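# Place the carton inside the taped area on the block

## Task

Set the carton on top of the raised block so that none of it reaches beyond the blue tape outline. It must rest there by itself, not held in place by the robot. Finally release the carton and pull the tool away from it.

## Robot and tools

ROBOT. There is a single arm with a vacuum suction cup and no fingers. The cup point is the middle of the cup's rim, measured with nothing touching it. The cup points along the cup point's own +z axis. About 4 cm behind the rim the tool body and its camera widen to roughly 9 cm off the axis, so leave room around it. Joint ranges in rad, base to tool: shoulder pan -3.142 to 3.142, shoulder lift -6.283 to 6.283, elbow 0.000 to 3.142, wrist 1 -4.712 to 1.571, wrist 2 -6.283 to 6.283, wrist 3 -6.283 to 6.283. Load limits in N m: 132 for shoulder pan, shoulder lift and elbow; 24.6 for each wrist joint. A carried object's weight adds to these loads.

FRAME. Reported poses use the scene frame. Its origin is on the table surface under the arm's base, +z is up, and +y is to the left when you face along +x. Positions are in metres and orientation is a quaternion in w,x,y,z order. At long reach the printed position can be a little off. The base may sit tilted against the table.

ROW FORMAT. Both execute_actions and move take rows of 7 numbers, each between -1 and 1: dx, dy, dz, rx, ry, rz, suction. The first six are an offset, not a pose. They say where the cup point should go relative to its pose in the most recent result that reported it. Before any such result exists in the scene, and for the second or later call inside one reply, the reference is where the robot stands when the action begins. The offset uses the cup point's own axes. Scale: 1.0 is 0.6 m of travel or 180 degrees of turn. rx, ry, rz make up a single rotation vector. All rows of an action share the same reference; they do not add up. Sending all zeros drives the arm back to the reference, so it is not a pause. The seventh number controls suction: above 0.01 turns it on, 0.01 or less turns it off, and it keeps its last value.

execute_actions. Argument actions is a list with zero or one item. An empty list only returns the current state. An item with rows (1 to 15 rows) and steps (1 to 15, default 15) runs one row per control step of 1/30 s, and repeats the final row if there are fewer rows than steps. An item with only steps (1 to 300) is a wait, counted from the previous result, so your reply time uses up part of it. Optional pictures (true/false) decides whether camera images come back. A refused call sends nothing.

move. Argument target is one row as above. The cup point follows a straight path toward that pose over 0.5 to 10 s, stopping short if it would take longer, and turns the shorter way. speed is the top path speed in m/s, 0.002 to 0.5, default 0.25; turning is capped at twice that in rad/s. The path ignores obstacles, and the real motion can lag, drift and exceed speed, mostly with the arm stretched out. The suction value is applied at the start. Optional stop_force in N, 9 to 40 (not allowed in the first 0.2 s of a scene), ends the path once the wrist senses that much extra push against the direction of travel for 2 steps in a row; the arm then steps back 2 steps and holds. Pressure can briefly overshoot, sometimes double, then settle. Use it only with slow, non-rotating moves, and leave it out when backing off a surface you are pressing. Contacts on the arm above the wrist sensor are not felt. The result adds a move: line with the ending (done, off_target, moving, held, fault, or contact when stop_force ended it), limits (paced means the sent pose was clipped; held means a check blocked some steps, after which the arm may surge), and the remaining distance to target.

wait: seconds, 0 to 10; the robot gets no new command.
zoom_image: camera "cam_wrist" and region [x0, y0, x1, y1] in pixels of its latest full image, origin top-left, at most 504 by 504.
finished_scene: scene, the number of the current scene. It cannot be undone and reports whether the goal was met. Replying without any tool call ends everything.

CONTROL DETAILS. Each step the commanded pose is limited to 100 mm and 16 degrees from the measured one; the controller favours position over orientation. Commands are smoothed, trailing by about 0.17 s. After an action ends the arm only continues to the last clipped pose, so check the result and send the remainder. The Hand target line shows where the controller is currently heading.

RESULTS. The state line gives end_effector_position, end_effector_quat_wxyz and velocities. A pose unreachable line means the clearance check altered or blocked the command; HELD marks affected steps. suction_measured near 0 means no seal; 0.83 or more means airtight; part_present turns 1 at 0.50 and back to 0 below 0.45. Wrist force and torque are in the cup point's axes; pressing on a surface gives a force pointing back into the arm. Offsets up to about 4 N, noise up to 2.4 N, saturation near 50 N; no reading is harmless. Joint torques are total drive outputs and noisy. MOTOR HOT appears at 70 °C; at 85 °C the brakes lock for an over-temperature stop, so don't hold a load longer than needed.

CAMERA. cam_wrist, fisheye, 616x616, K=[[198.246, 0, 302.507], [0, 198.841, 310.034], [0, 0, 1]], D=[-0.005, 0, 0, 0], mounted on the hand.

GRIPPING. Switch suction on and press the 36 mm rim flat against a smooth face so it contacts all round; edges, holes or seams under the rim leak. Under vacuum the cup shrinks, pulling the part up to about 12 mm closer. To release, lower the carton until it rests, switch suction off, then lift more than 15 mm. If the cup sticks to the table, turn suction off.

AVOID. 150 N of outside force or a joint reaching its load limit halts the arm for 10 s and drops the rest of the call. The arm is stiff: aiming even slightly past a firm contact can fault, so approach slowly. Don't drop, slam or shove things, and never knock anything off the table. Loose objects may occasionally get bumped by something else.

Each tool is called as a command line: name --argument value for each argument, lists and objects as JSON in quotes; but a table of rows of numbers goes row by row, as --pt "numbers of a row", without its own name.

## Session

execute_actions --actions '[]'

Scene clock: 0.00 s of 5000.00 s.
end_effector_position=(+0.4288, -0.0191, +0.2163) suction_measured=0.00 part_present=0 end_effector_quat_wxyz=(+0.001, +0.025, +1.000, -0.003) end_effector_velocity=(+0.000, +0.000, +0.000) end_effector_angular_velocity=(-0.001, -0.001, +0.001)
Joint positions: [-0.317 -1.724  2.043 -1.891 -1.569  1.256]
Joint velocities: [ 0.001  0.    -0.    -0.001 -0.001 -0.   ]
Joint torques (N m, as the arm reports them, + toward a larger angle): no reading
Wrist force (N, on the end effector, along its own x y z axes, offset not removed): no reading
Wrist torque (N m, same axes, about the end effector's origin, offset not removed): no reading
Hand target: +0.429, -0.019, +0.216; +0.001, +0.025, +1.000, -0.003

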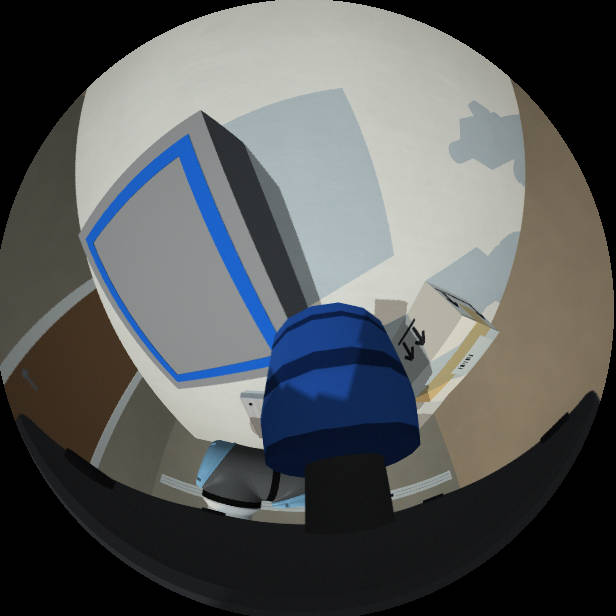

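move --target '[-0.1,0,-0.45,0,0,0,0]'

Scene clock: 6.10 s of 5000.00 s.
end_effector_position=(+0.4886, -0.0202, +0.4860) suction_measured=0.00 part_present=0 end_effector_quat_wxyz=(+0.001, +0.025, +1.000, -0.003) end_effector_velocity=(+0.001, +0.000, +0.003) end_effector_angular_velocity=(+0.001, +0.005, +0.001)
Joint positions: [-0.278 -1.56   1.191 -1.203 -1.569  1.296]
Joint velocities: [ 0.001  0.008 -0.016  0.013 -0.     0.   ]
Joint torques (N m, as the arm reports them, + toward a larger angle): [ 12.24 -13.34 -30.41  -0.72  -1.42   2.24]
Wrist force (N, on the end effector, along its own x y z axes, offset not removed): [-2.5 -2.6 -0.4]
Wrist torque (N m, same axes, about the end effector's origin, offset not removed): [-0.52 0.20 0.00]
Hand target: +0.489, -0.020, +0.486; +0.001, +0.025, +1.000, -0.003
Off the commanded pose: 0.001 m, 0 deg.
After step 90, 1.27 s passed at rest.
move: done
camera_calibration (this result's frames):
cam_wrist: T_world_to_cam=[[-0.0241967, -0.999706, -0.0017853, -0.000156184], [-0.847392, 0.0195626, 0.530608, 0.169671], [-0.530417, 0.0143518, -0.847616, 0.733512], [0, 0, 0, 1]] pos_world=[0.532841, -0.0140026, 0.531707]

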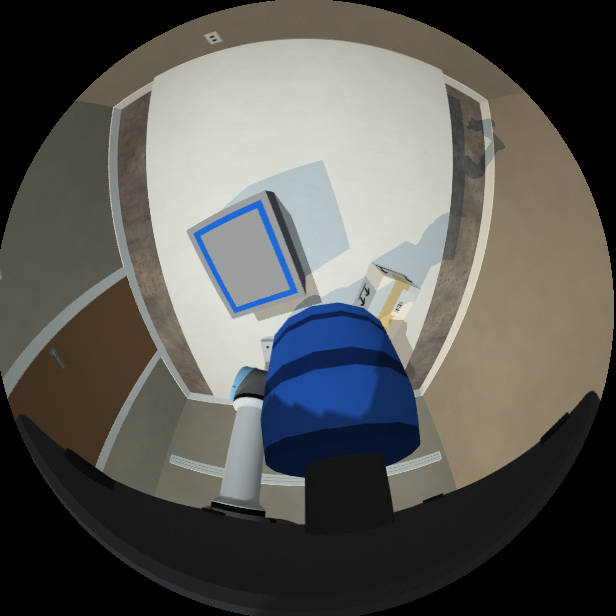

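move --target '[-0.1,-0.4,0.15,0,0,0,0]'

zoom_image --camera "cam_wrist" --region '[200,150,400,350]'

Scene clock: 25.87 s of 5000.00 s.
end_effector_position=(+0.5370, -0.2632, +0.3977) suction_measured=0.00 part_present=0 end_effector_quat_wxyz=(+0.001, +0.025, +1.000, -0.003) end_effector_velocity=(+0.001, -0.002, -0.000) end_effector_angular_velocity=(-0.001, -0.001, +0.001)
Joint positions: [-0.638 -1.342  1.18  -1.411 -1.569  0.935]
Joint velocities: [-0.002  0.004 -0.004 -0.001  0.    -0.003]
Joint torques (N m, as the arm reports them, + toward a larger angle): [-11.61 -24.85 -31.1   -4.11   1.95  -2.02]
Wrist force (N, on the end effector, along its own x y z axes, offset not removed): [-2.7 -1.3 2.1]
Wrist torque (N m, same axes, about the end effector's origin, offset not removed): [-0.27 0.28 0.01]
Hand target: +0.537, -0.264, +0.398; +0.001, +0.025, +1.000, -0.003
Off the commanded pose: 0.000 m, 0 deg.
After step 90, 15.00 s passed at rest.
move: done
camera_calibration (this result's frames):
cam_wrist: T_world_to_cam=[[-0.024214, -0.999706, -0.00101431, -0.242371], [-0.847519, 0.0199897, 0.530388, 0.262548], [-0.530212, 0.0137025, -0.847754, 0.687653], [0, 0, 0, 1]] pos_world=[0.581248, -0.25697, 0.443463]

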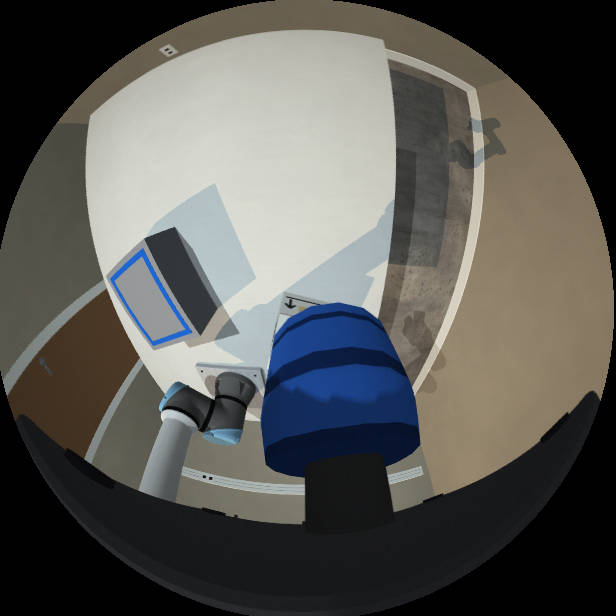

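Region (200, 150, 400, 350) of cam_wrist's 616x616 image, scaled by 2.520, with more detail than that image has.

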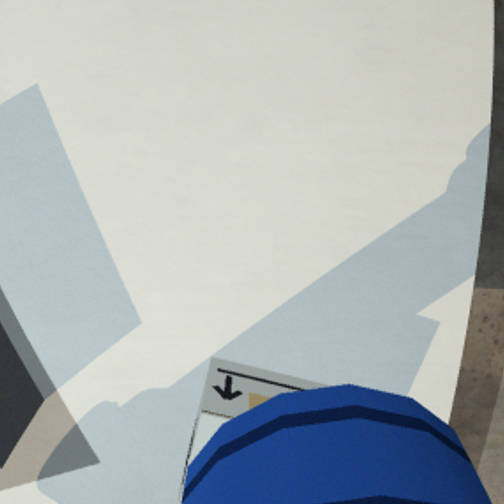

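Carton is further back.

move --target '[0.5,0,0,0,0,0,0]'

zoom_image --camera "cam_wrist" --region '[180,100,430,350]'

Scene clock: 31.57 s of 5000.00 s.
end_effector_position=(+0.2377, -0.2490, +0.3973) suction_measured=0.00 part_present=0 end_effector_quat_wxyz=(+0.001, +0.025, +1.000, -0.004) end_effector_velocity=(-0.002, -0.000, -0.000) end_effector_angular_velocity=(+0.001, -0.002, +0.000)
Joint positions: [-1.164 -1.967  1.75  -1.355 -1.569  0.41 ]
Joint velocities: [-0.009 -0.004  0.002  0.002  0.002 -0.01 ]
Joint torques (N m, as the arm reports them, + toward a larger angle): [-10.67 -20.86 -14.75  -0.82   1.8   -1.92]
Wrist force (N, on the end effector, along its own x y z axes, offset not removed): [-1.2 -2.1 1.1]
Wrist torque (N m, same axes, about the end effector's origin, offset not removed): [-0.40 -0.05 0.07]
Hand target: +0.237, -0.249, +0.397; +0.001, +0.025, +1.000, -0.004
Off the commanded pose: 0.001 m, 0 deg.
After step 90, 0.73 s passed at rest.
move: done
camera_calibration (this result's frames):
cam_wrist: T_world_to_cam=[[-0.024327, -0.999704, 0.000140889, -0.235794], [-0.847295, 0.020693, 0.530719, 0.0088815], [-0.530565, 0.0127914, -0.847548, 0.528218], [0, 0, 0, 1]] pos_world=[0.282043, -0.242664, 0.44301]

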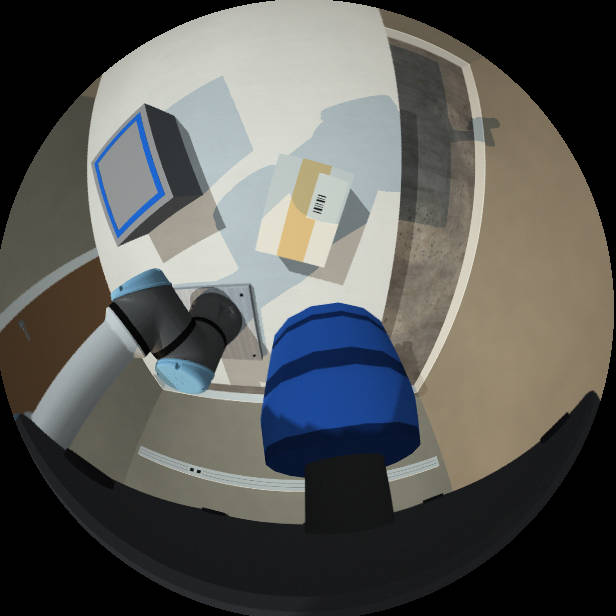

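Region (180, 100, 430, 350) of cam_wrist's 616x616 image, scaled by 2.016, with more detail than that image has.

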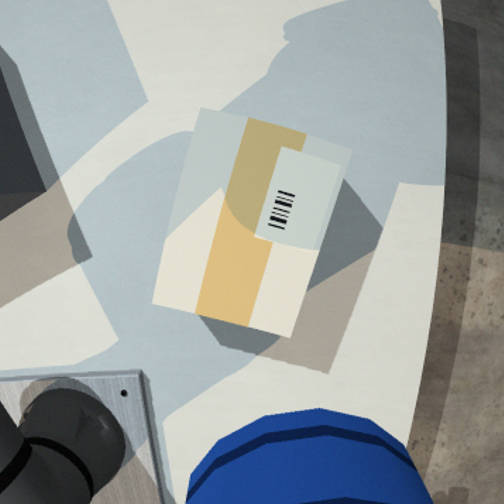

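move --target '[-0.041,0.008,0.46,0,0,0,1]'

move --target '[0,0,0.06,0,0,0,1]' --speed 0.006 --stop_force 12

Scene clock: 51.00 s of 5000.00 s.
end_effector_position=(+0.2625, -0.2470, +0.1217) suction_measured=0.00 part_present=0 end_effector_quat_wxyz=(+0.001, +0.025, +1.000, -0.003) end_effector_velocity=(+0.001, -0.001, -0.002) end_effector_angular_velocity=(-0.003, -0.000, -0.000)
Joint positions: [-1.089 -1.794  2.369 -2.148 -1.569  0.484]
Joint velocities: [ 0.001  0.008  0.003 -0.013 -0.001  0.002]
Joint torques (N m, as the arm reports them, + toward a larger angle): [ 12.94  -0.71 -11.01  -4.04  -1.45   2.34]
Wrist force (N, on the end effector, along its own x y z axes, offset not removed): [-2.6 -0.5 -0.8]
Wrist torque (N m, same axes, about the end effector's origin, offset not removed): [-0.15 0.35 0.07]
Hand target: +0.263, -0.247, +0.121; +0.001, +0.025, +1.000, -0.004
Off the commanded pose: 0.001 m, 0 deg.
After step 90, 14.57 s passed at rest.
move: done
camera_calibration (this result's frames):
cam_wrist: T_world_to_cam=[[-0.0243127, -0.999704, -0.000230208, -0.233144], [-0.847308, 0.0204842, 0.530707, 0.17601], [-0.530545, 0.013098, -0.847556, 0.30778], [0, 0, 0, 1]] pos_world=[0.306757, -0.240712, 0.167397]

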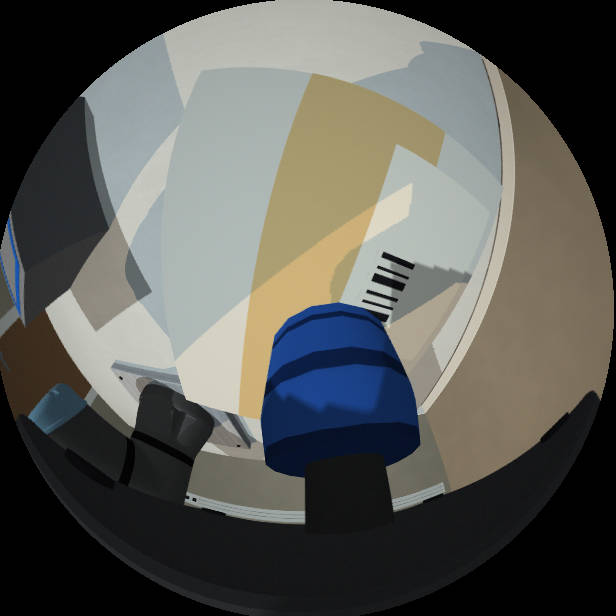

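Scene clock: 56.73 s of 5000.00 s.
end_effector_position=(+0.2625, -0.2472, +0.0897) suction_measured=0.91 part_present=1 end_effector_quat_wxyz=(+0.001, +0.025, +1.000, -0.004) end_effector_velocity=(-0.001, +0.001, +0.001) end_effector_angular_velocity=(+0.002, +0.001, +0.001)
Joint positions: [-1.089 -1.728  2.422 -2.266 -1.569  0.484]
Joint velocities: [ 0.    -0.005 -0.     0.008 -0.    -0.   ]
Joint torques (N m, as the arm reports them, + toward a larger angle): [ -3.16 -15.35 -14.21   2.57  -0.13   2.23]
Wrist force (N, on the end effector, along its own x y z axes, offset not removed): [-2.1 -2.6 -32.4]
Wrist torque (N m, same axes, about the end effector's origin, offset not removed): [-0.42 0.20 0.10]
Hand target: +0.262, -0.247, +0.090; +0.001, +0.025, +1.000, -0.004
Off the commanded pose: 0.004 m, 0 deg.
move: contact
camera_calibration (this result's frames):
cam_wrist: T_world_to_cam=[[-0.0243256, -0.999704, -0.000201935, -0.233359], [-0.847323, 0.0205105, 0.530682, 0.19297], [-0.530521, 0.0130803, -0.847571, 0.280721], [0, 0, 0, 1]] pos_world=[0.306759, -0.24092, 0.135478]

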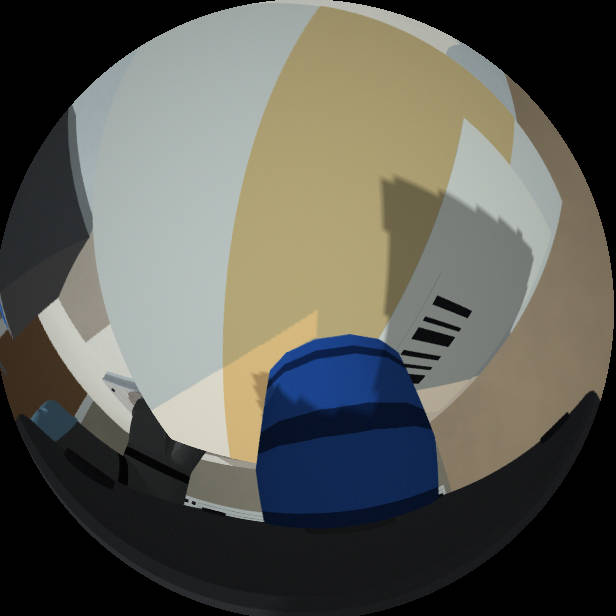

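move --target '[0,0,-0.27,0,0,0,1]'

move --target '[-0.217,0.609,0,0,0,-0.19,1]'

Scene clock: 64.53 s of 5000.00 s.
end_effector_position=(+0.2625, -0.2462, +0.2513) suction_measured=0.91 part_present=1 end_effector_quat_wxyz=(+0.001, +0.025, +1.000, -0.004) end_effector_velocity=(-0.001, +0.001, +0.001) end_effector_angular_velocity=(+0.005, +0.002, -0.001)
Joint positions: [-1.089 -1.935  2.106 -1.743 -1.569  0.484]
Joint velocities: [-0.001  0.    -0.005  0.01   0.001 -0.   ]
Joint torques (N m, as the arm reports them, + toward a larger angle): [-11.3  -25.62 -36.    -1.65   1.91  -1.98]
Wrist force (N, on the end effector, along its own x y z axes, offset not removed): [-1.7 -1.0 10.1]
Wrist torque (N m, same axes, about the end effector's origin, offset not removed): [-0.15 0.04 0.10]
Hand target: +0.262, -0.246, +0.252; +0.001, +0.025, +1.000, -0.004
Off the commanded pose: 0.001 m, 0 deg.
After step 90, 3.43 s passed at rest.
move: done
camera_calibration (this result's frames):
cam_wrist: T_world_to_cam=[[-0.0243238, -0.999704, 0.0000333326, -0.232386], [-0.847375, 0.0206351, 0.530594, 0.107283], [-0.530438, 0.0128778, -0.847626, 0.417609], [0, 0, 0, 1]] pos_world=[0.306772, -0.239909, 0.297061]

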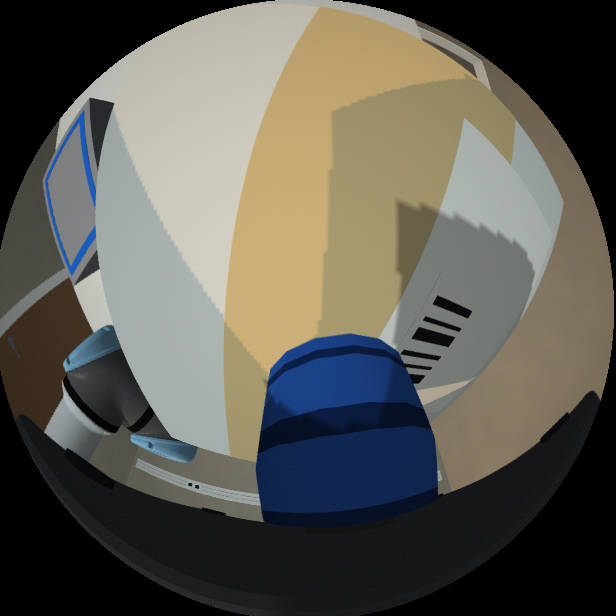

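Scene clock: 66.80 s of 5000.00 s.
end_effector_position=(+0.4097, +0.1125, +0.2491) suction_measured=0.91 part_present=1 end_effector_quat_wxyz=(+0.000, -0.270, +0.963, -0.003) end_effector_velocity=(+0.002, +0.002, -0.000) end_effector_angular_velocity=(-0.002, -0.000, +0.003)
Joint positions: [-0.009 -1.76   1.983 -1.796 -1.569  0.968]
Joint velocities: [ 0.006  0.007 -0.005 -0.002 -0.002  0.003]
Joint torques (N m, as the arm reports them, + toward a larger angle): [ 12.41  -9.81 -34.31  -4.9   -1.4    2.23]
Wrist force (N, on the end effector, along its own x y z axes, offset not removed): [-2.2 1.3 9.8]
Wrist torque (N m, same axes, about the end effector's origin, offset not removed): [0.34 0.26 -0.03]
Hand target: +0.410, +0.113, +0.249; +0.000, -0.270, +0.963, -0.003
Off the commanded pose: 0.001 m, 0 deg.
move: done
camera_calibration (this result's frames):
cam_wrist: T_world_to_cam=[[0.541451, -0.84073, -0.00197167, -0.119379], [-0.710478, -0.458817, 0.53358, 0.222917], [-0.449501, -0.287507, -0.845747, 0.489306], [0, 0, 0, 1]] pos_world=[0.442959, 0.142592, 0.294649]

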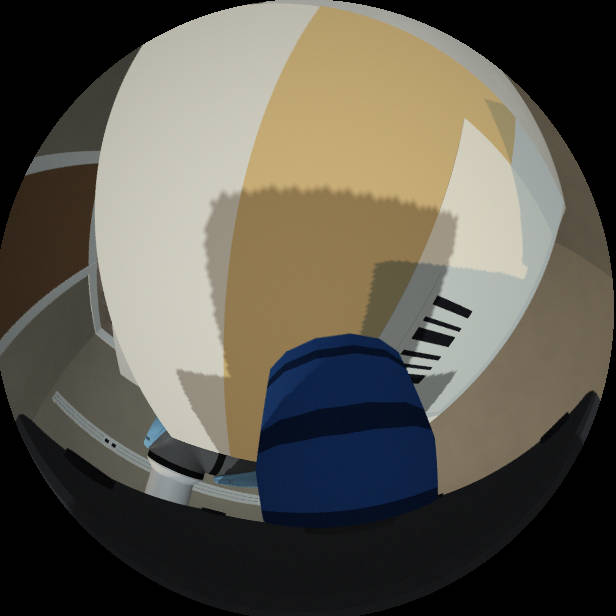

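move --target '[0,0,0.08,0,0,0,1]' --speed 0.006 --stop_force 12

execute_actions --actions '[{"rows":[[0,0,0,0,0,0,0]]}]' --pictures false

move --target '[0.15,0,-0.4,0,0,0,0]'

Scene clock: 79.73 s of 5000.00 s.
end_effector_position=(+0.4097, +0.1123, +0.2099) suction_measured=0.91 part_present=1 end_effector_quat_wxyz=(+0.000, -0.270, +0.963, -0.003) end_effector_velocity=(-0.001, +0.000, +0.000) end_effector_angular_velocity=(+0.001, +0.005, -0.000)
Joint positions: [-0.009 -1.732  2.064 -1.905 -1.569  0.968]
Joint velocities: [ 0.    -0.001 -0.001  0.007  0.001  0.   ]
Joint torques (N m, as the arm reports them, + toward a larger angle): [ -8.99 -18.08 -18.63   0.98   2.06  -1.86]
Wrist force (N, on the end effector, along its own x y z axes, offset not removed): [6.5 -2.2 -28.1]
Wrist torque (N m, same axes, about the end effector's origin, offset not removed): [-0.18 -0.12 0.04]
Hand target: +0.410, +0.112, +0.210; +0.000, -0.270, +0.963, -0.003
Off the commanded pose: 0.009 m, 0 deg.
After step 90, 3.00 s passed at rest.
move: contact
camera_calibration (this result's frames):
cam_wrist: T_world_to_cam=[[0.541494, -0.840702, -0.0019549, -0.119701], [-0.710448, -0.458838, 0.533602, 0.243763], [-0.449498, -0.287553, -0.845733, 0.456156], [0, 0, 0, 1]] pos_world=[0.44304, 0.142384, 0.25548]

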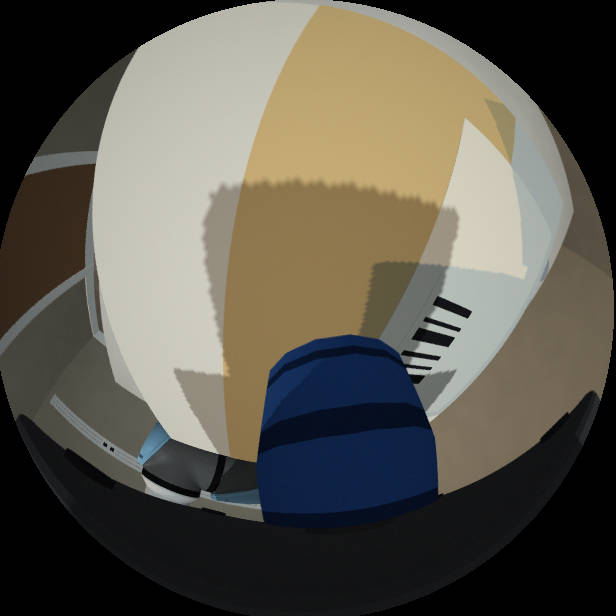

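Scene clock: 80.23 s of 5000.00 s.
end_effector_position=(+0.4098, +0.1123, +0.2100) suction_measured=0.00 part_present=0 end_effector_quat_wxyz=(+0.000, -0.270, +0.963, -0.003) end_effector_velocity=(+0.000, -0.000, +0.000) end_effector_angular_velocity=(+0.000, -0.001, -0.000)
Joint positions: [-0.009 -1.732  2.064 -1.905 -1.569  0.968]
Joint velocities: [-0.     0.    -0.001 -0.     0.     0.   ]
Joint torques (N m, as the arm reports them, + toward a larger angle): [-8.38 -4.1  -1.93 -2.61  2.01 -1.85]
Wrist force (N, on the end effector, along its own x y z axes, offset not removed): [11.5 -0.7 -42.6]
Wrist torque (N m, same axes, about the end effector's origin, offset not removed): [-0.37 -0.22 0.06]
Hand target: +0.410, +0.112, +0.210; +0.000, -0.270, +0.963, -0.003
Off the commanded pose: 0.000 m, 0 deg.
Steps of this call (steps 1 to 15: all 15 steps of this action). Readings (end_effector_position | what the end effector reports):
1: (+0.4097, +0.1123, +0.2099) | suction_measured=0.70 part_present=1
2: (+0.4097, +0.1123, +0.2099) | suction_measured=0.31 part_present=0
4: (+0.4098, +0.1123, +0.2100) | suction_measured=0.00 part_present=0
8: (+0.4098, +0.1123, +0.2100) | suction_measured=0.00 part_present=0
15: the state above

Scene clock: 82.20 s of 5000.00 s.
end_effector_position=(+0.3330, +0.0670, +0.4498) suction_measured=0.00 part_present=0 end_effector_quat_wxyz=(+0.000, -0.270, +0.963, -0.003) end_effector_velocity=(-0.000, -0.000, +0.002) end_effector_angular_velocity=(+0.002, +0.003, +0.001)
Joint positions: [-0.168 -1.948  1.594 -1.219 -1.569  0.809]
Joint velocities: [-0.003  0.002 -0.008  0.009  0.002 -0.004]
Joint torques (N m, as the arm reports them, + toward a larger angle): [-11.95   3.9  -29.88  -0.8    1.87  -2.03]
Wrist force (N, on the end effector, along its own x y z axes, offset not removed): [-1.1 -1.4 -0.1]
Wrist torque (N m, same axes, about the end effector's origin, offset not removed): [-0.30 0.00 -0.04]
Hand target: +0.333, +0.067, +0.450; +0.000, -0.270, +0.963, -0.003
Off the commanded pose: 0.001 m, 0 deg.
move: done
camera_calibration (this result's frames):
cam_wrist: T_world_to_cam=[[0.541464, -0.840723, -0.00127723, -0.116049], [-0.71081, -0.458605, 0.533321, 0.040661], [-0.448961, -0.287866, -0.845912, 0.61151], [0, 0, 0, 1]] pos_world=[0.366283, 0.0971153, 0.49545]

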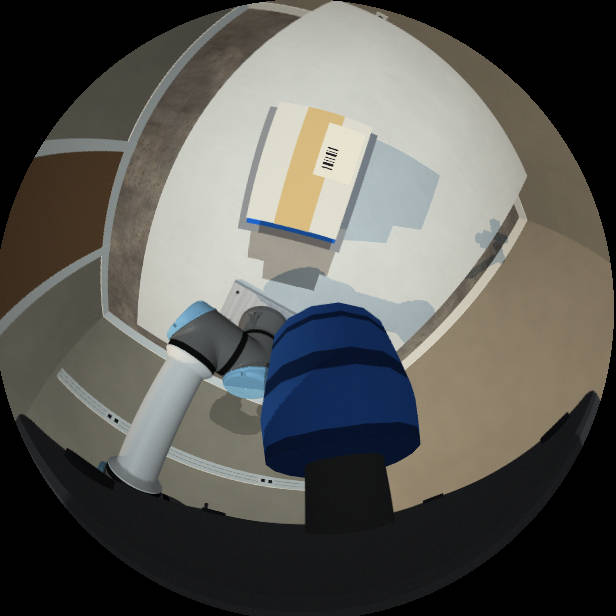

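finished_scene --scene 1

The scene is finished: the task was done.


## Next scene

The same job, from a new start.

execute_actions --actions '[]'

move --target '[0.1,0,-0.5,0,0,0,0]'

Scene clock: 0.00 s of 5000.00 s.
end_effector_position=(+0.4288, -0.0191, +0.2163) suction_measured=0.00 part_present=0 end_effector_quat_wxyz=(+0.001, +0.025, +1.000, -0.003) end_effector_velocity=(-0.000, +0.000, -0.001) end_effector_angular_velocity=(+0.001, +0.001, -0.000)
Joint positions: [-0.317 -1.724  2.043 -1.891 -1.569  1.256]
Joint velocities: [-0.     0.001  0.001 -0.001  0.001 -0.   ]
Joint torques (N m, as the arm reports them, + toward a larger angle): no reading
Wrist force (N, on the end effector, along its own x y z axes, offset not removed): no reading
Wrist torque (N m, same axes, about the end effector's origin, offset not removed): no reading
Hand target: +0.429, -0.019, +0.216; +0.001, +0.025, +1.000, -0.003
camera_calibration (this result's frames):
cam_wrist: T_world_to_cam=[[-0.0242111, -0.999705, -0.00178659, -0.000941124], [-0.847144, 0.0195674, 0.531002, 0.26188], [-0.530811, 0.0143697, -0.847369, 0.473296], [0, 0, 0, 1]] pos_world=[0.473058, -0.0128663, 0.261995]

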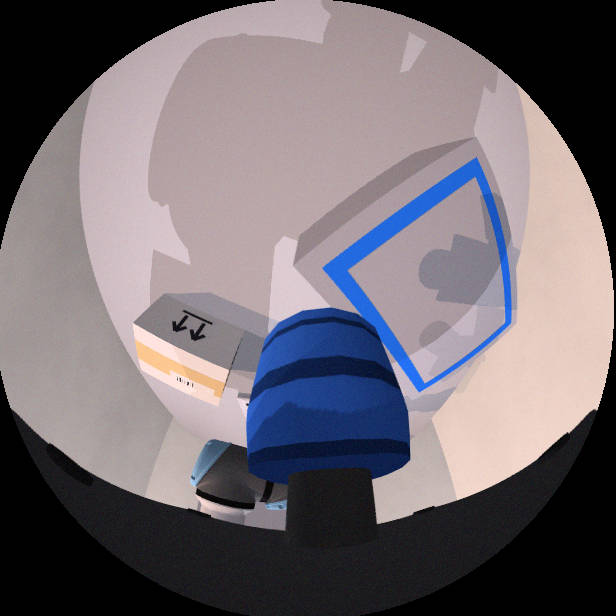

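Scene clock: 1.93 s of 5000.00 s.
end_effector_position=(+0.3689, -0.0143, +0.5159) suction_measured=0.00 part_present=0 end_effector_quat_wxyz=(+0.001, +0.025, +1.000, -0.003) end_effector_velocity=(-0.001, +0.000, +0.004) end_effector_angular_velocity=(+0.000, -0.000, +0.000)
Joint positions: [-0.371 -1.814  1.325 -1.084 -1.569  1.202]
Joint velocities: [-0.001  0.003 -0.013  0.01   0.    -0.001]
Joint torques (N m, as the arm reports them, + toward a larger angle): [-11.89  -1.16 -29.6   -0.87  -1.35  -1.93]
Wrist force (N, on the end effector, along its own x y z axes, offset not removed): [-1.7 -1.7 0.3]
Wrist torque (N m, same axes, about the end effector's origin, offset not removed): [-0.46 0.10 0.03]
Hand target: +0.369, -0.014, +0.516; +0.001, +0.025, +1.000, -0.003
Off the commanded pose: 0.001 m, 0 deg.
move: done
camera_calibration (this result's frames):
cam_wrist: T_world_to_cam=[[-0.0242201, -0.999705, -0.00156832, 0.00284582], [-0.847342, 0.0196962, 0.530682, 0.0522461], [-0.530495, 0.0141821, -0.847569, 0.695307], [0, 0, 0, 1]] pos_world=[0.413196, -0.00804496, 0.561599]

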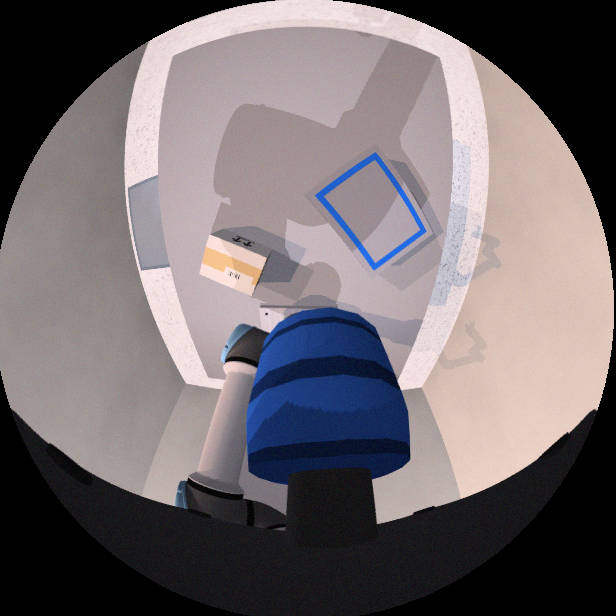

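zoom_image --camera "cam_wrist" --region '[190,130,442,310]'

Region (190, 130, 442, 310) of cam_wrist's 616x616 image, scaled by 2.000, with more detail than that image has; it fills the top 360 rows of this view, and the rest is white.

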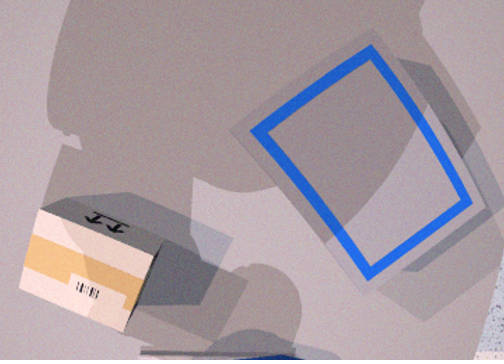

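move --target '[0.193,0.312,0.65,0,0,0,1]'

move --target '[0,0,0.09,0,0,0,1]' --speed 0.006 --stop_force 12

Scene clock: 38.50 s of 5000.00 s.
end_effector_position=(+0.2620, +0.1757, +0.1249) suction_measured=0.00 part_present=0 end_effector_quat_wxyz=(+0.001, +0.025, +1.000, -0.002) end_effector_velocity=(-0.000, +0.001, -0.003) end_effector_angular_velocity=(-0.002, -0.001, +0.000)
Joint positions: [ 0.197 -1.956  2.453 -2.07  -1.569  1.77 ]
Joint velocities: [ 0.007  0.008  0.004 -0.013 -0.002  0.007]
Joint torques (N m, as the arm reports them, + toward a larger angle): [ 12.89   6.52 -12.71  -4.03  -1.41   2.04]
Wrist force (N, on the end effector, along its own x y z axes, offset not removed): [0.2 -4.2 0.9]
Wrist torque (N m, same axes, about the end effector's origin, offset not removed): [-0.79 -0.28 0.10]
Hand target: +0.262, +0.176, +0.125; +0.001, +0.025, +1.000, -0.002
Off the commanded pose: 0.001 m, 0 deg.
After step 90, 31.03 s passed at rest.
move: done
camera_calibration (this result's frames):
cam_wrist: T_world_to_cam=[[-0.0241439, -0.999705, -0.00275212, 0.189637], [-0.846843, 0.0189889, 0.531504, 0.165324], [-0.531295, 0.0151632, -0.847051, 0.304513], [0, 0, 0, 1]] pos_world=[0.306369, 0.181824, 0.17059]

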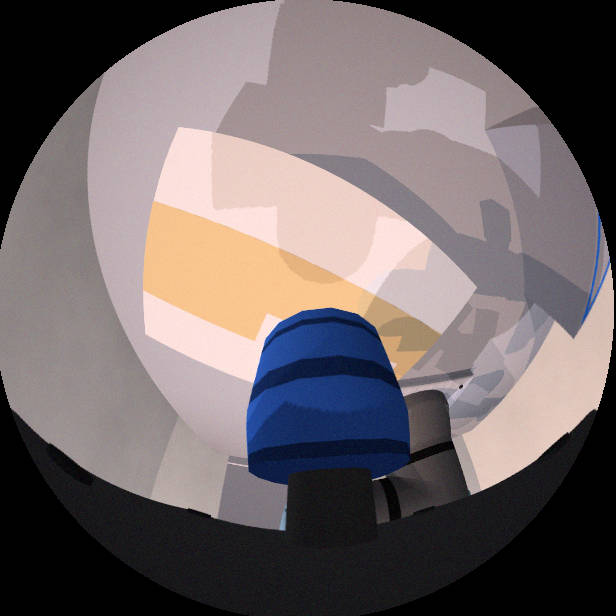

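Scene clock: 46.67 s of 5000.00 s.
end_effector_position=(+0.2620, +0.1754, +0.0783) suction_measured=0.98 part_present=1 end_effector_quat_wxyz=(+0.001, +0.025, +1.000, -0.002) end_effector_velocity=(+0.000, -0.000, +0.002) end_effector_angular_velocity=(-0.001, +0.002, -0.001)
Joint positions: [ 0.197 -1.855  2.538 -2.256 -1.569  1.77 ]
Joint velocities: [-0.001 -0.003 -0.005  0.01  -0.001  0.   ]
Joint torques (N m, as the arm reports them, + toward a larger angle): [  2.96 -11.13 -14.52   3.13  -1.02   2.2 ]
Wrist force (N, on the end effector, along its own x y z axes, offset not removed): [-5.5 0.4 -30.1]
Wrist torque (N m, same axes, about the end effector's origin, offset not removed): [-0.23 0.25 0.08]
Hand target: +0.262, +0.175, +0.079; +0.001, +0.025, +1.000, -0.002
Off the commanded pose: 0.007 m, 0 deg.
move: contact
camera_calibration (this result's frames):
cam_wrist: T_world_to_cam=[[-0.0241589, -0.999704, -0.00274807, 0.189209], [-0.846824, 0.0190033, 0.531533, 0.190022], [-0.531324, 0.0151684, -0.847033, 0.26509], [0, 0, 0, 1]] pos_world=[0.306335, 0.181521, 0.124057]

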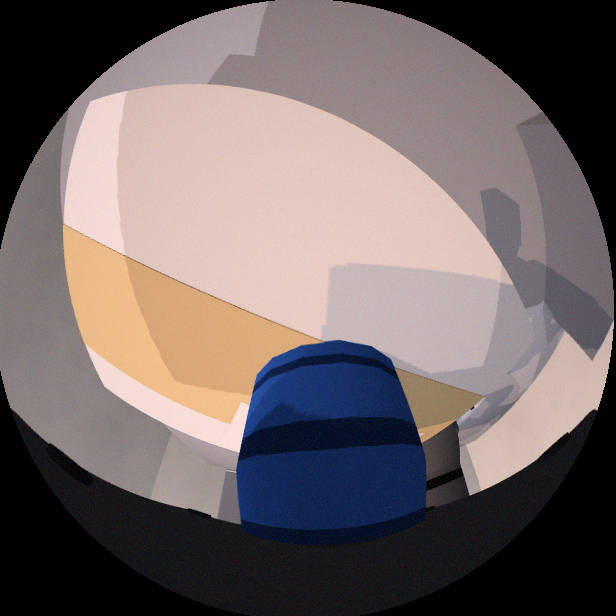

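move --target '[0,0,-0.26,0,0,0,1]'

move --target '[-0.243,-0.585,0,0,0,0.127,1]'

move --target '[0,0,0.12,0,0,0,1]' --speed 0.008 --stop_force 12

Scene clock: 61.27 s of 5000.00 s.
end_effector_position=(+0.2621, +0.1764, +0.2340) suction_measured=0.98 part_present=1 end_effector_quat_wxyz=(+0.001, +0.025, +1.000, -0.002) end_effector_velocity=(-0.000, -0.000, +0.003) end_effector_angular_velocity=(-0.000, +0.002, -0.000)
Joint positions: [ 0.197 -2.068  2.216 -1.72  -1.569  1.77 ]
Joint velocities: [-0.001 -0.001 -0.007  0.009  0.    -0.001]
Joint torques (N m, as the arm reports them, + toward a larger angle): [-11.08 -18.38 -35.4   -1.29   1.82  -1.82]
Wrist force (N, on the end effector, along its own x y z axes, offset not removed): [-1.2 -4.4 5.1]
Wrist torque (N m, same axes, about the end effector's origin, offset not removed): [-0.78 -0.01 0.06]
Hand target: +0.262, +0.176, +0.234; +0.001, +0.025, +1.000, -0.002
Off the commanded pose: 0.001 m, 0 deg.
After step 90, 10.23 s passed at rest.
move: done
camera_calibration (this result's frames):
cam_wrist: T_world_to_cam=[[-0.0241592, -0.999704, -0.00275012, 0.190652], [-0.846944, 0.0190059, 0.531342, 0.107423], [-0.531132, 0.015166, -0.847153, 0.396906], [0, 0, 0, 1]] pos_world=[0.306397, 0.182534, 0.279686]

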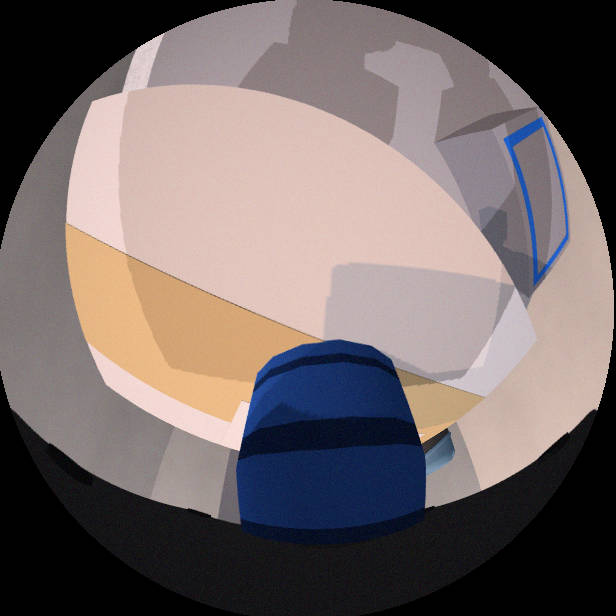

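Scene clock: 63.50 s of 5000.00 s.
end_effector_position=(+0.3909, -0.1811, +0.2363) suction_measured=0.98 part_present=1 end_effector_quat_wxyz=(+0.002, +0.222, +0.975, -0.003) end_effector_velocity=(+0.002, -0.003, +0.000) end_effector_angular_velocity=(+0.001, -0.001, -0.003)
Joint positions: [-0.705 -1.732  1.999 -1.839 -1.569  1.267]
Joint velocities: [-0.002  0.007 -0.006 -0.001  0.001  0.   ]
Joint torques (N m, as the arm reports them, + toward a larger angle): [-11.93 -10.46 -34.66  -4.51   1.81   2.28]
Wrist force (N, on the end effector, along its own x y z axes, offset not removed): [-0.3 -1.3 8.1]
Wrist torque (N m, same axes, about the end effector's origin, offset not removed): [-0.20 -0.11 0.02]
Hand target: +0.391, -0.181, +0.236; +0.002, +0.222, +0.975, -0.003
Off the commanded pose: 0.001 m, 0 deg.
move: done
camera_calibration (this result's frames):
cam_wrist: T_world_to_cam=[[-0.410345, -0.911927, -0.00254048, 0.00321798], [-0.774623, 0.347088, 0.528667, 0.253834], [-0.481224, 0.218903, -0.848826, 0.490551], [0, 0, 0, 1]] pos_world=[0.43401, -0.192551, 0.282207]

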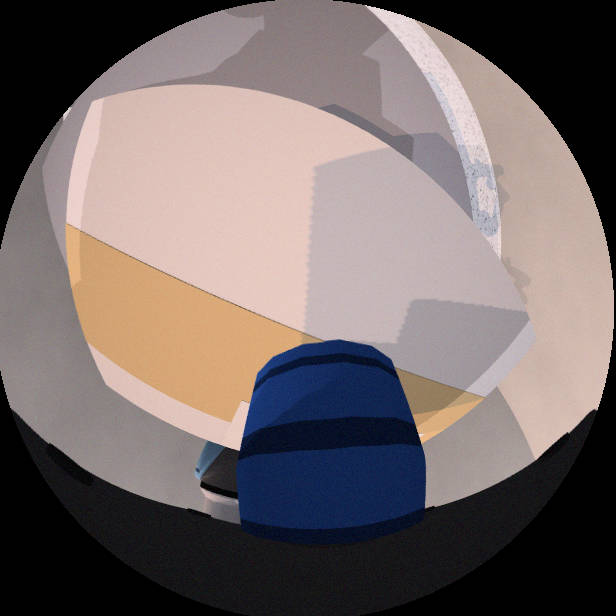

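Scene clock: 68.63 s of 5000.00 s.
end_effector_position=(+0.3909, -0.1813, +0.1985) suction_measured=0.98 part_present=1 end_effector_quat_wxyz=(+0.002, +0.222, +0.975, -0.003) end_effector_velocity=(-0.000, +0.000, +0.002) end_effector_angular_velocity=(+0.001, +0.001, +0.001)
Joint positions: [-0.705 -1.701  2.075 -1.946 -1.569  1.267]
Joint velocities: [ 0.    -0.002 -0.005  0.009 -0.    -0.   ]
Joint torques (N m, as the arm reports them, + toward a larger angle): [ 11.24 -17.11 -16.08   2.4    1.24   2.18]
Wrist force (N, on the end effector, along its own x y z axes, offset not removed): [-3.2 0.6 -33.7]
Wrist torque (N m, same axes, about the end effector's origin, offset not removed): [0.02 0.38 0.12]
Hand target: +0.391, -0.181, +0.199; +0.002, +0.222, +0.975, -0.003
Off the commanded pose: 0.034 m, 0 deg.
move: contact
camera_calibration (this result's frames):
cam_wrist: T_world_to_cam=[[-0.410335, -0.911931, -0.00255894, 0.00290864], [-0.774607, 0.347061, 0.528709, 0.273939], [-0.481258, 0.21893, -0.848799, 0.458465], [0, 0, 0, 1]] pos_world=[0.434029, -0.192793, 0.244318]

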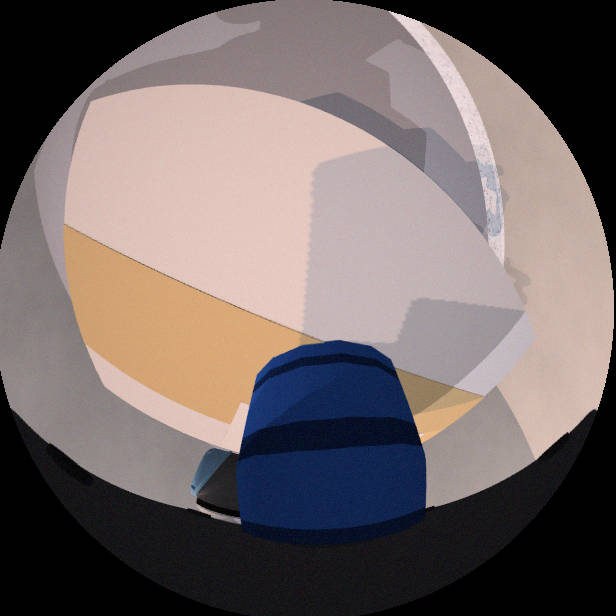

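execute_actions --actions '[{"rows":[[0,0,0,0,0,0,0]],"steps":8}]' --pictures false

move --target '[0.08,0,-0.5,0,0,0,0]'

Scene clock: 75.53 s of 5000.00 s.
end_effector_position=(+0.3911, -0.1815, +0.1989) suction_measured=0.00 part_present=0 end_effector_quat_wxyz=(+0.002, +0.222, +0.975, -0.003) end_effector_velocity=(-0.001, -0.000, -0.001) end_effector_angular_velocity=(-0.001, +0.003, +0.000)
Joint positions: [-0.705 -1.701  2.074 -1.946 -1.569  1.267]
Joint velocities: [-0.001  0.001  0.002 -0.002 -0.002 -0.001]
Joint torques (N m, as the arm reports them, + toward a larger angle): [-0.28  5.67 -1.57 -3.01  1.06  2.19]
Wrist force (N, on the end effector, along its own x y z axes, offset not removed): [3.5 1.2 -28.1]
Wrist torque (N m, same axes, about the end effector's origin, offset not removed): [-0.24 0.21 0.02]
Hand target: +0.391, -0.181, +0.198; +0.002, +0.222, +0.975, -0.003
Off the commanded pose: 0.000 m, 0 deg.
Steps of this call (steps 1 to 90: nothing new was sent; then 3.63 s passed at rest; steps 91 to 98: all 8 steps of this action). Readings (end_effector_position | what the end effector reports):
91: (+0.3909, -0.1813, +0.1989) | suction_measured=0.59 part_present=1
92: (+0.3910, -0.1814, +0.1989) | suction_measured=0.00 part_present=0
94: (+0.3910, -0.1814, +0.1990) | suction_measured=0.00 part_present=0
98: the state above

Scene clock: 77.70 s of 5000.00 s.
end_effector_position=(+0.3476, -0.1587, +0.4981) suction_measured=0.00 part_present=0 end_effector_quat_wxyz=(+0.002, +0.222, +0.975, -0.003) end_effector_velocity=(-0.001, +0.000, +0.004) end_effector_angular_velocity=(-0.001, -0.000, +0.000)
Joint positions: [-0.746 -1.802  1.37  -1.141 -1.569  1.226]
Joint velocities: [-0.     0.002 -0.011  0.009 -0.    -0.001]
Joint torques (N m, as the arm reports them, + toward a larger angle): [-12.18  -1.86 -30.75  -0.78  -1.35  -1.84]
Wrist force (N, on the end effector, along its own x y z axes, offset not removed): [0.7 -0.9 -0.8]
Wrist torque (N m, same axes, about the end effector's origin, offset not removed): [-0.31 -0.32 0.08]
Hand target: +0.348, -0.159, +0.498; +0.002, +0.222, +0.975, -0.003
Off the commanded pose: 0.001 m, 0 deg.
move: done
camera_calibration (this result's frames):
cam_wrist: T_world_to_cam=[[-0.410338, -0.911931, -0.00225424, 0.00637908], [-0.774888, 0.347369, 0.528094, 0.0745707], [-0.480802, 0.218444, -0.849183, 0.686932], [0, 0, 0, 1]] pos_world=[0.39068, -0.170142, 0.543965]

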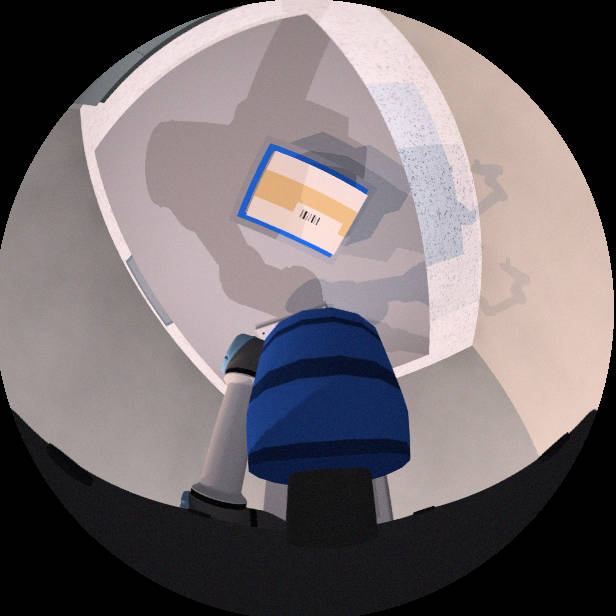

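finished_scene --scene 2

The scene is finished: the task was done.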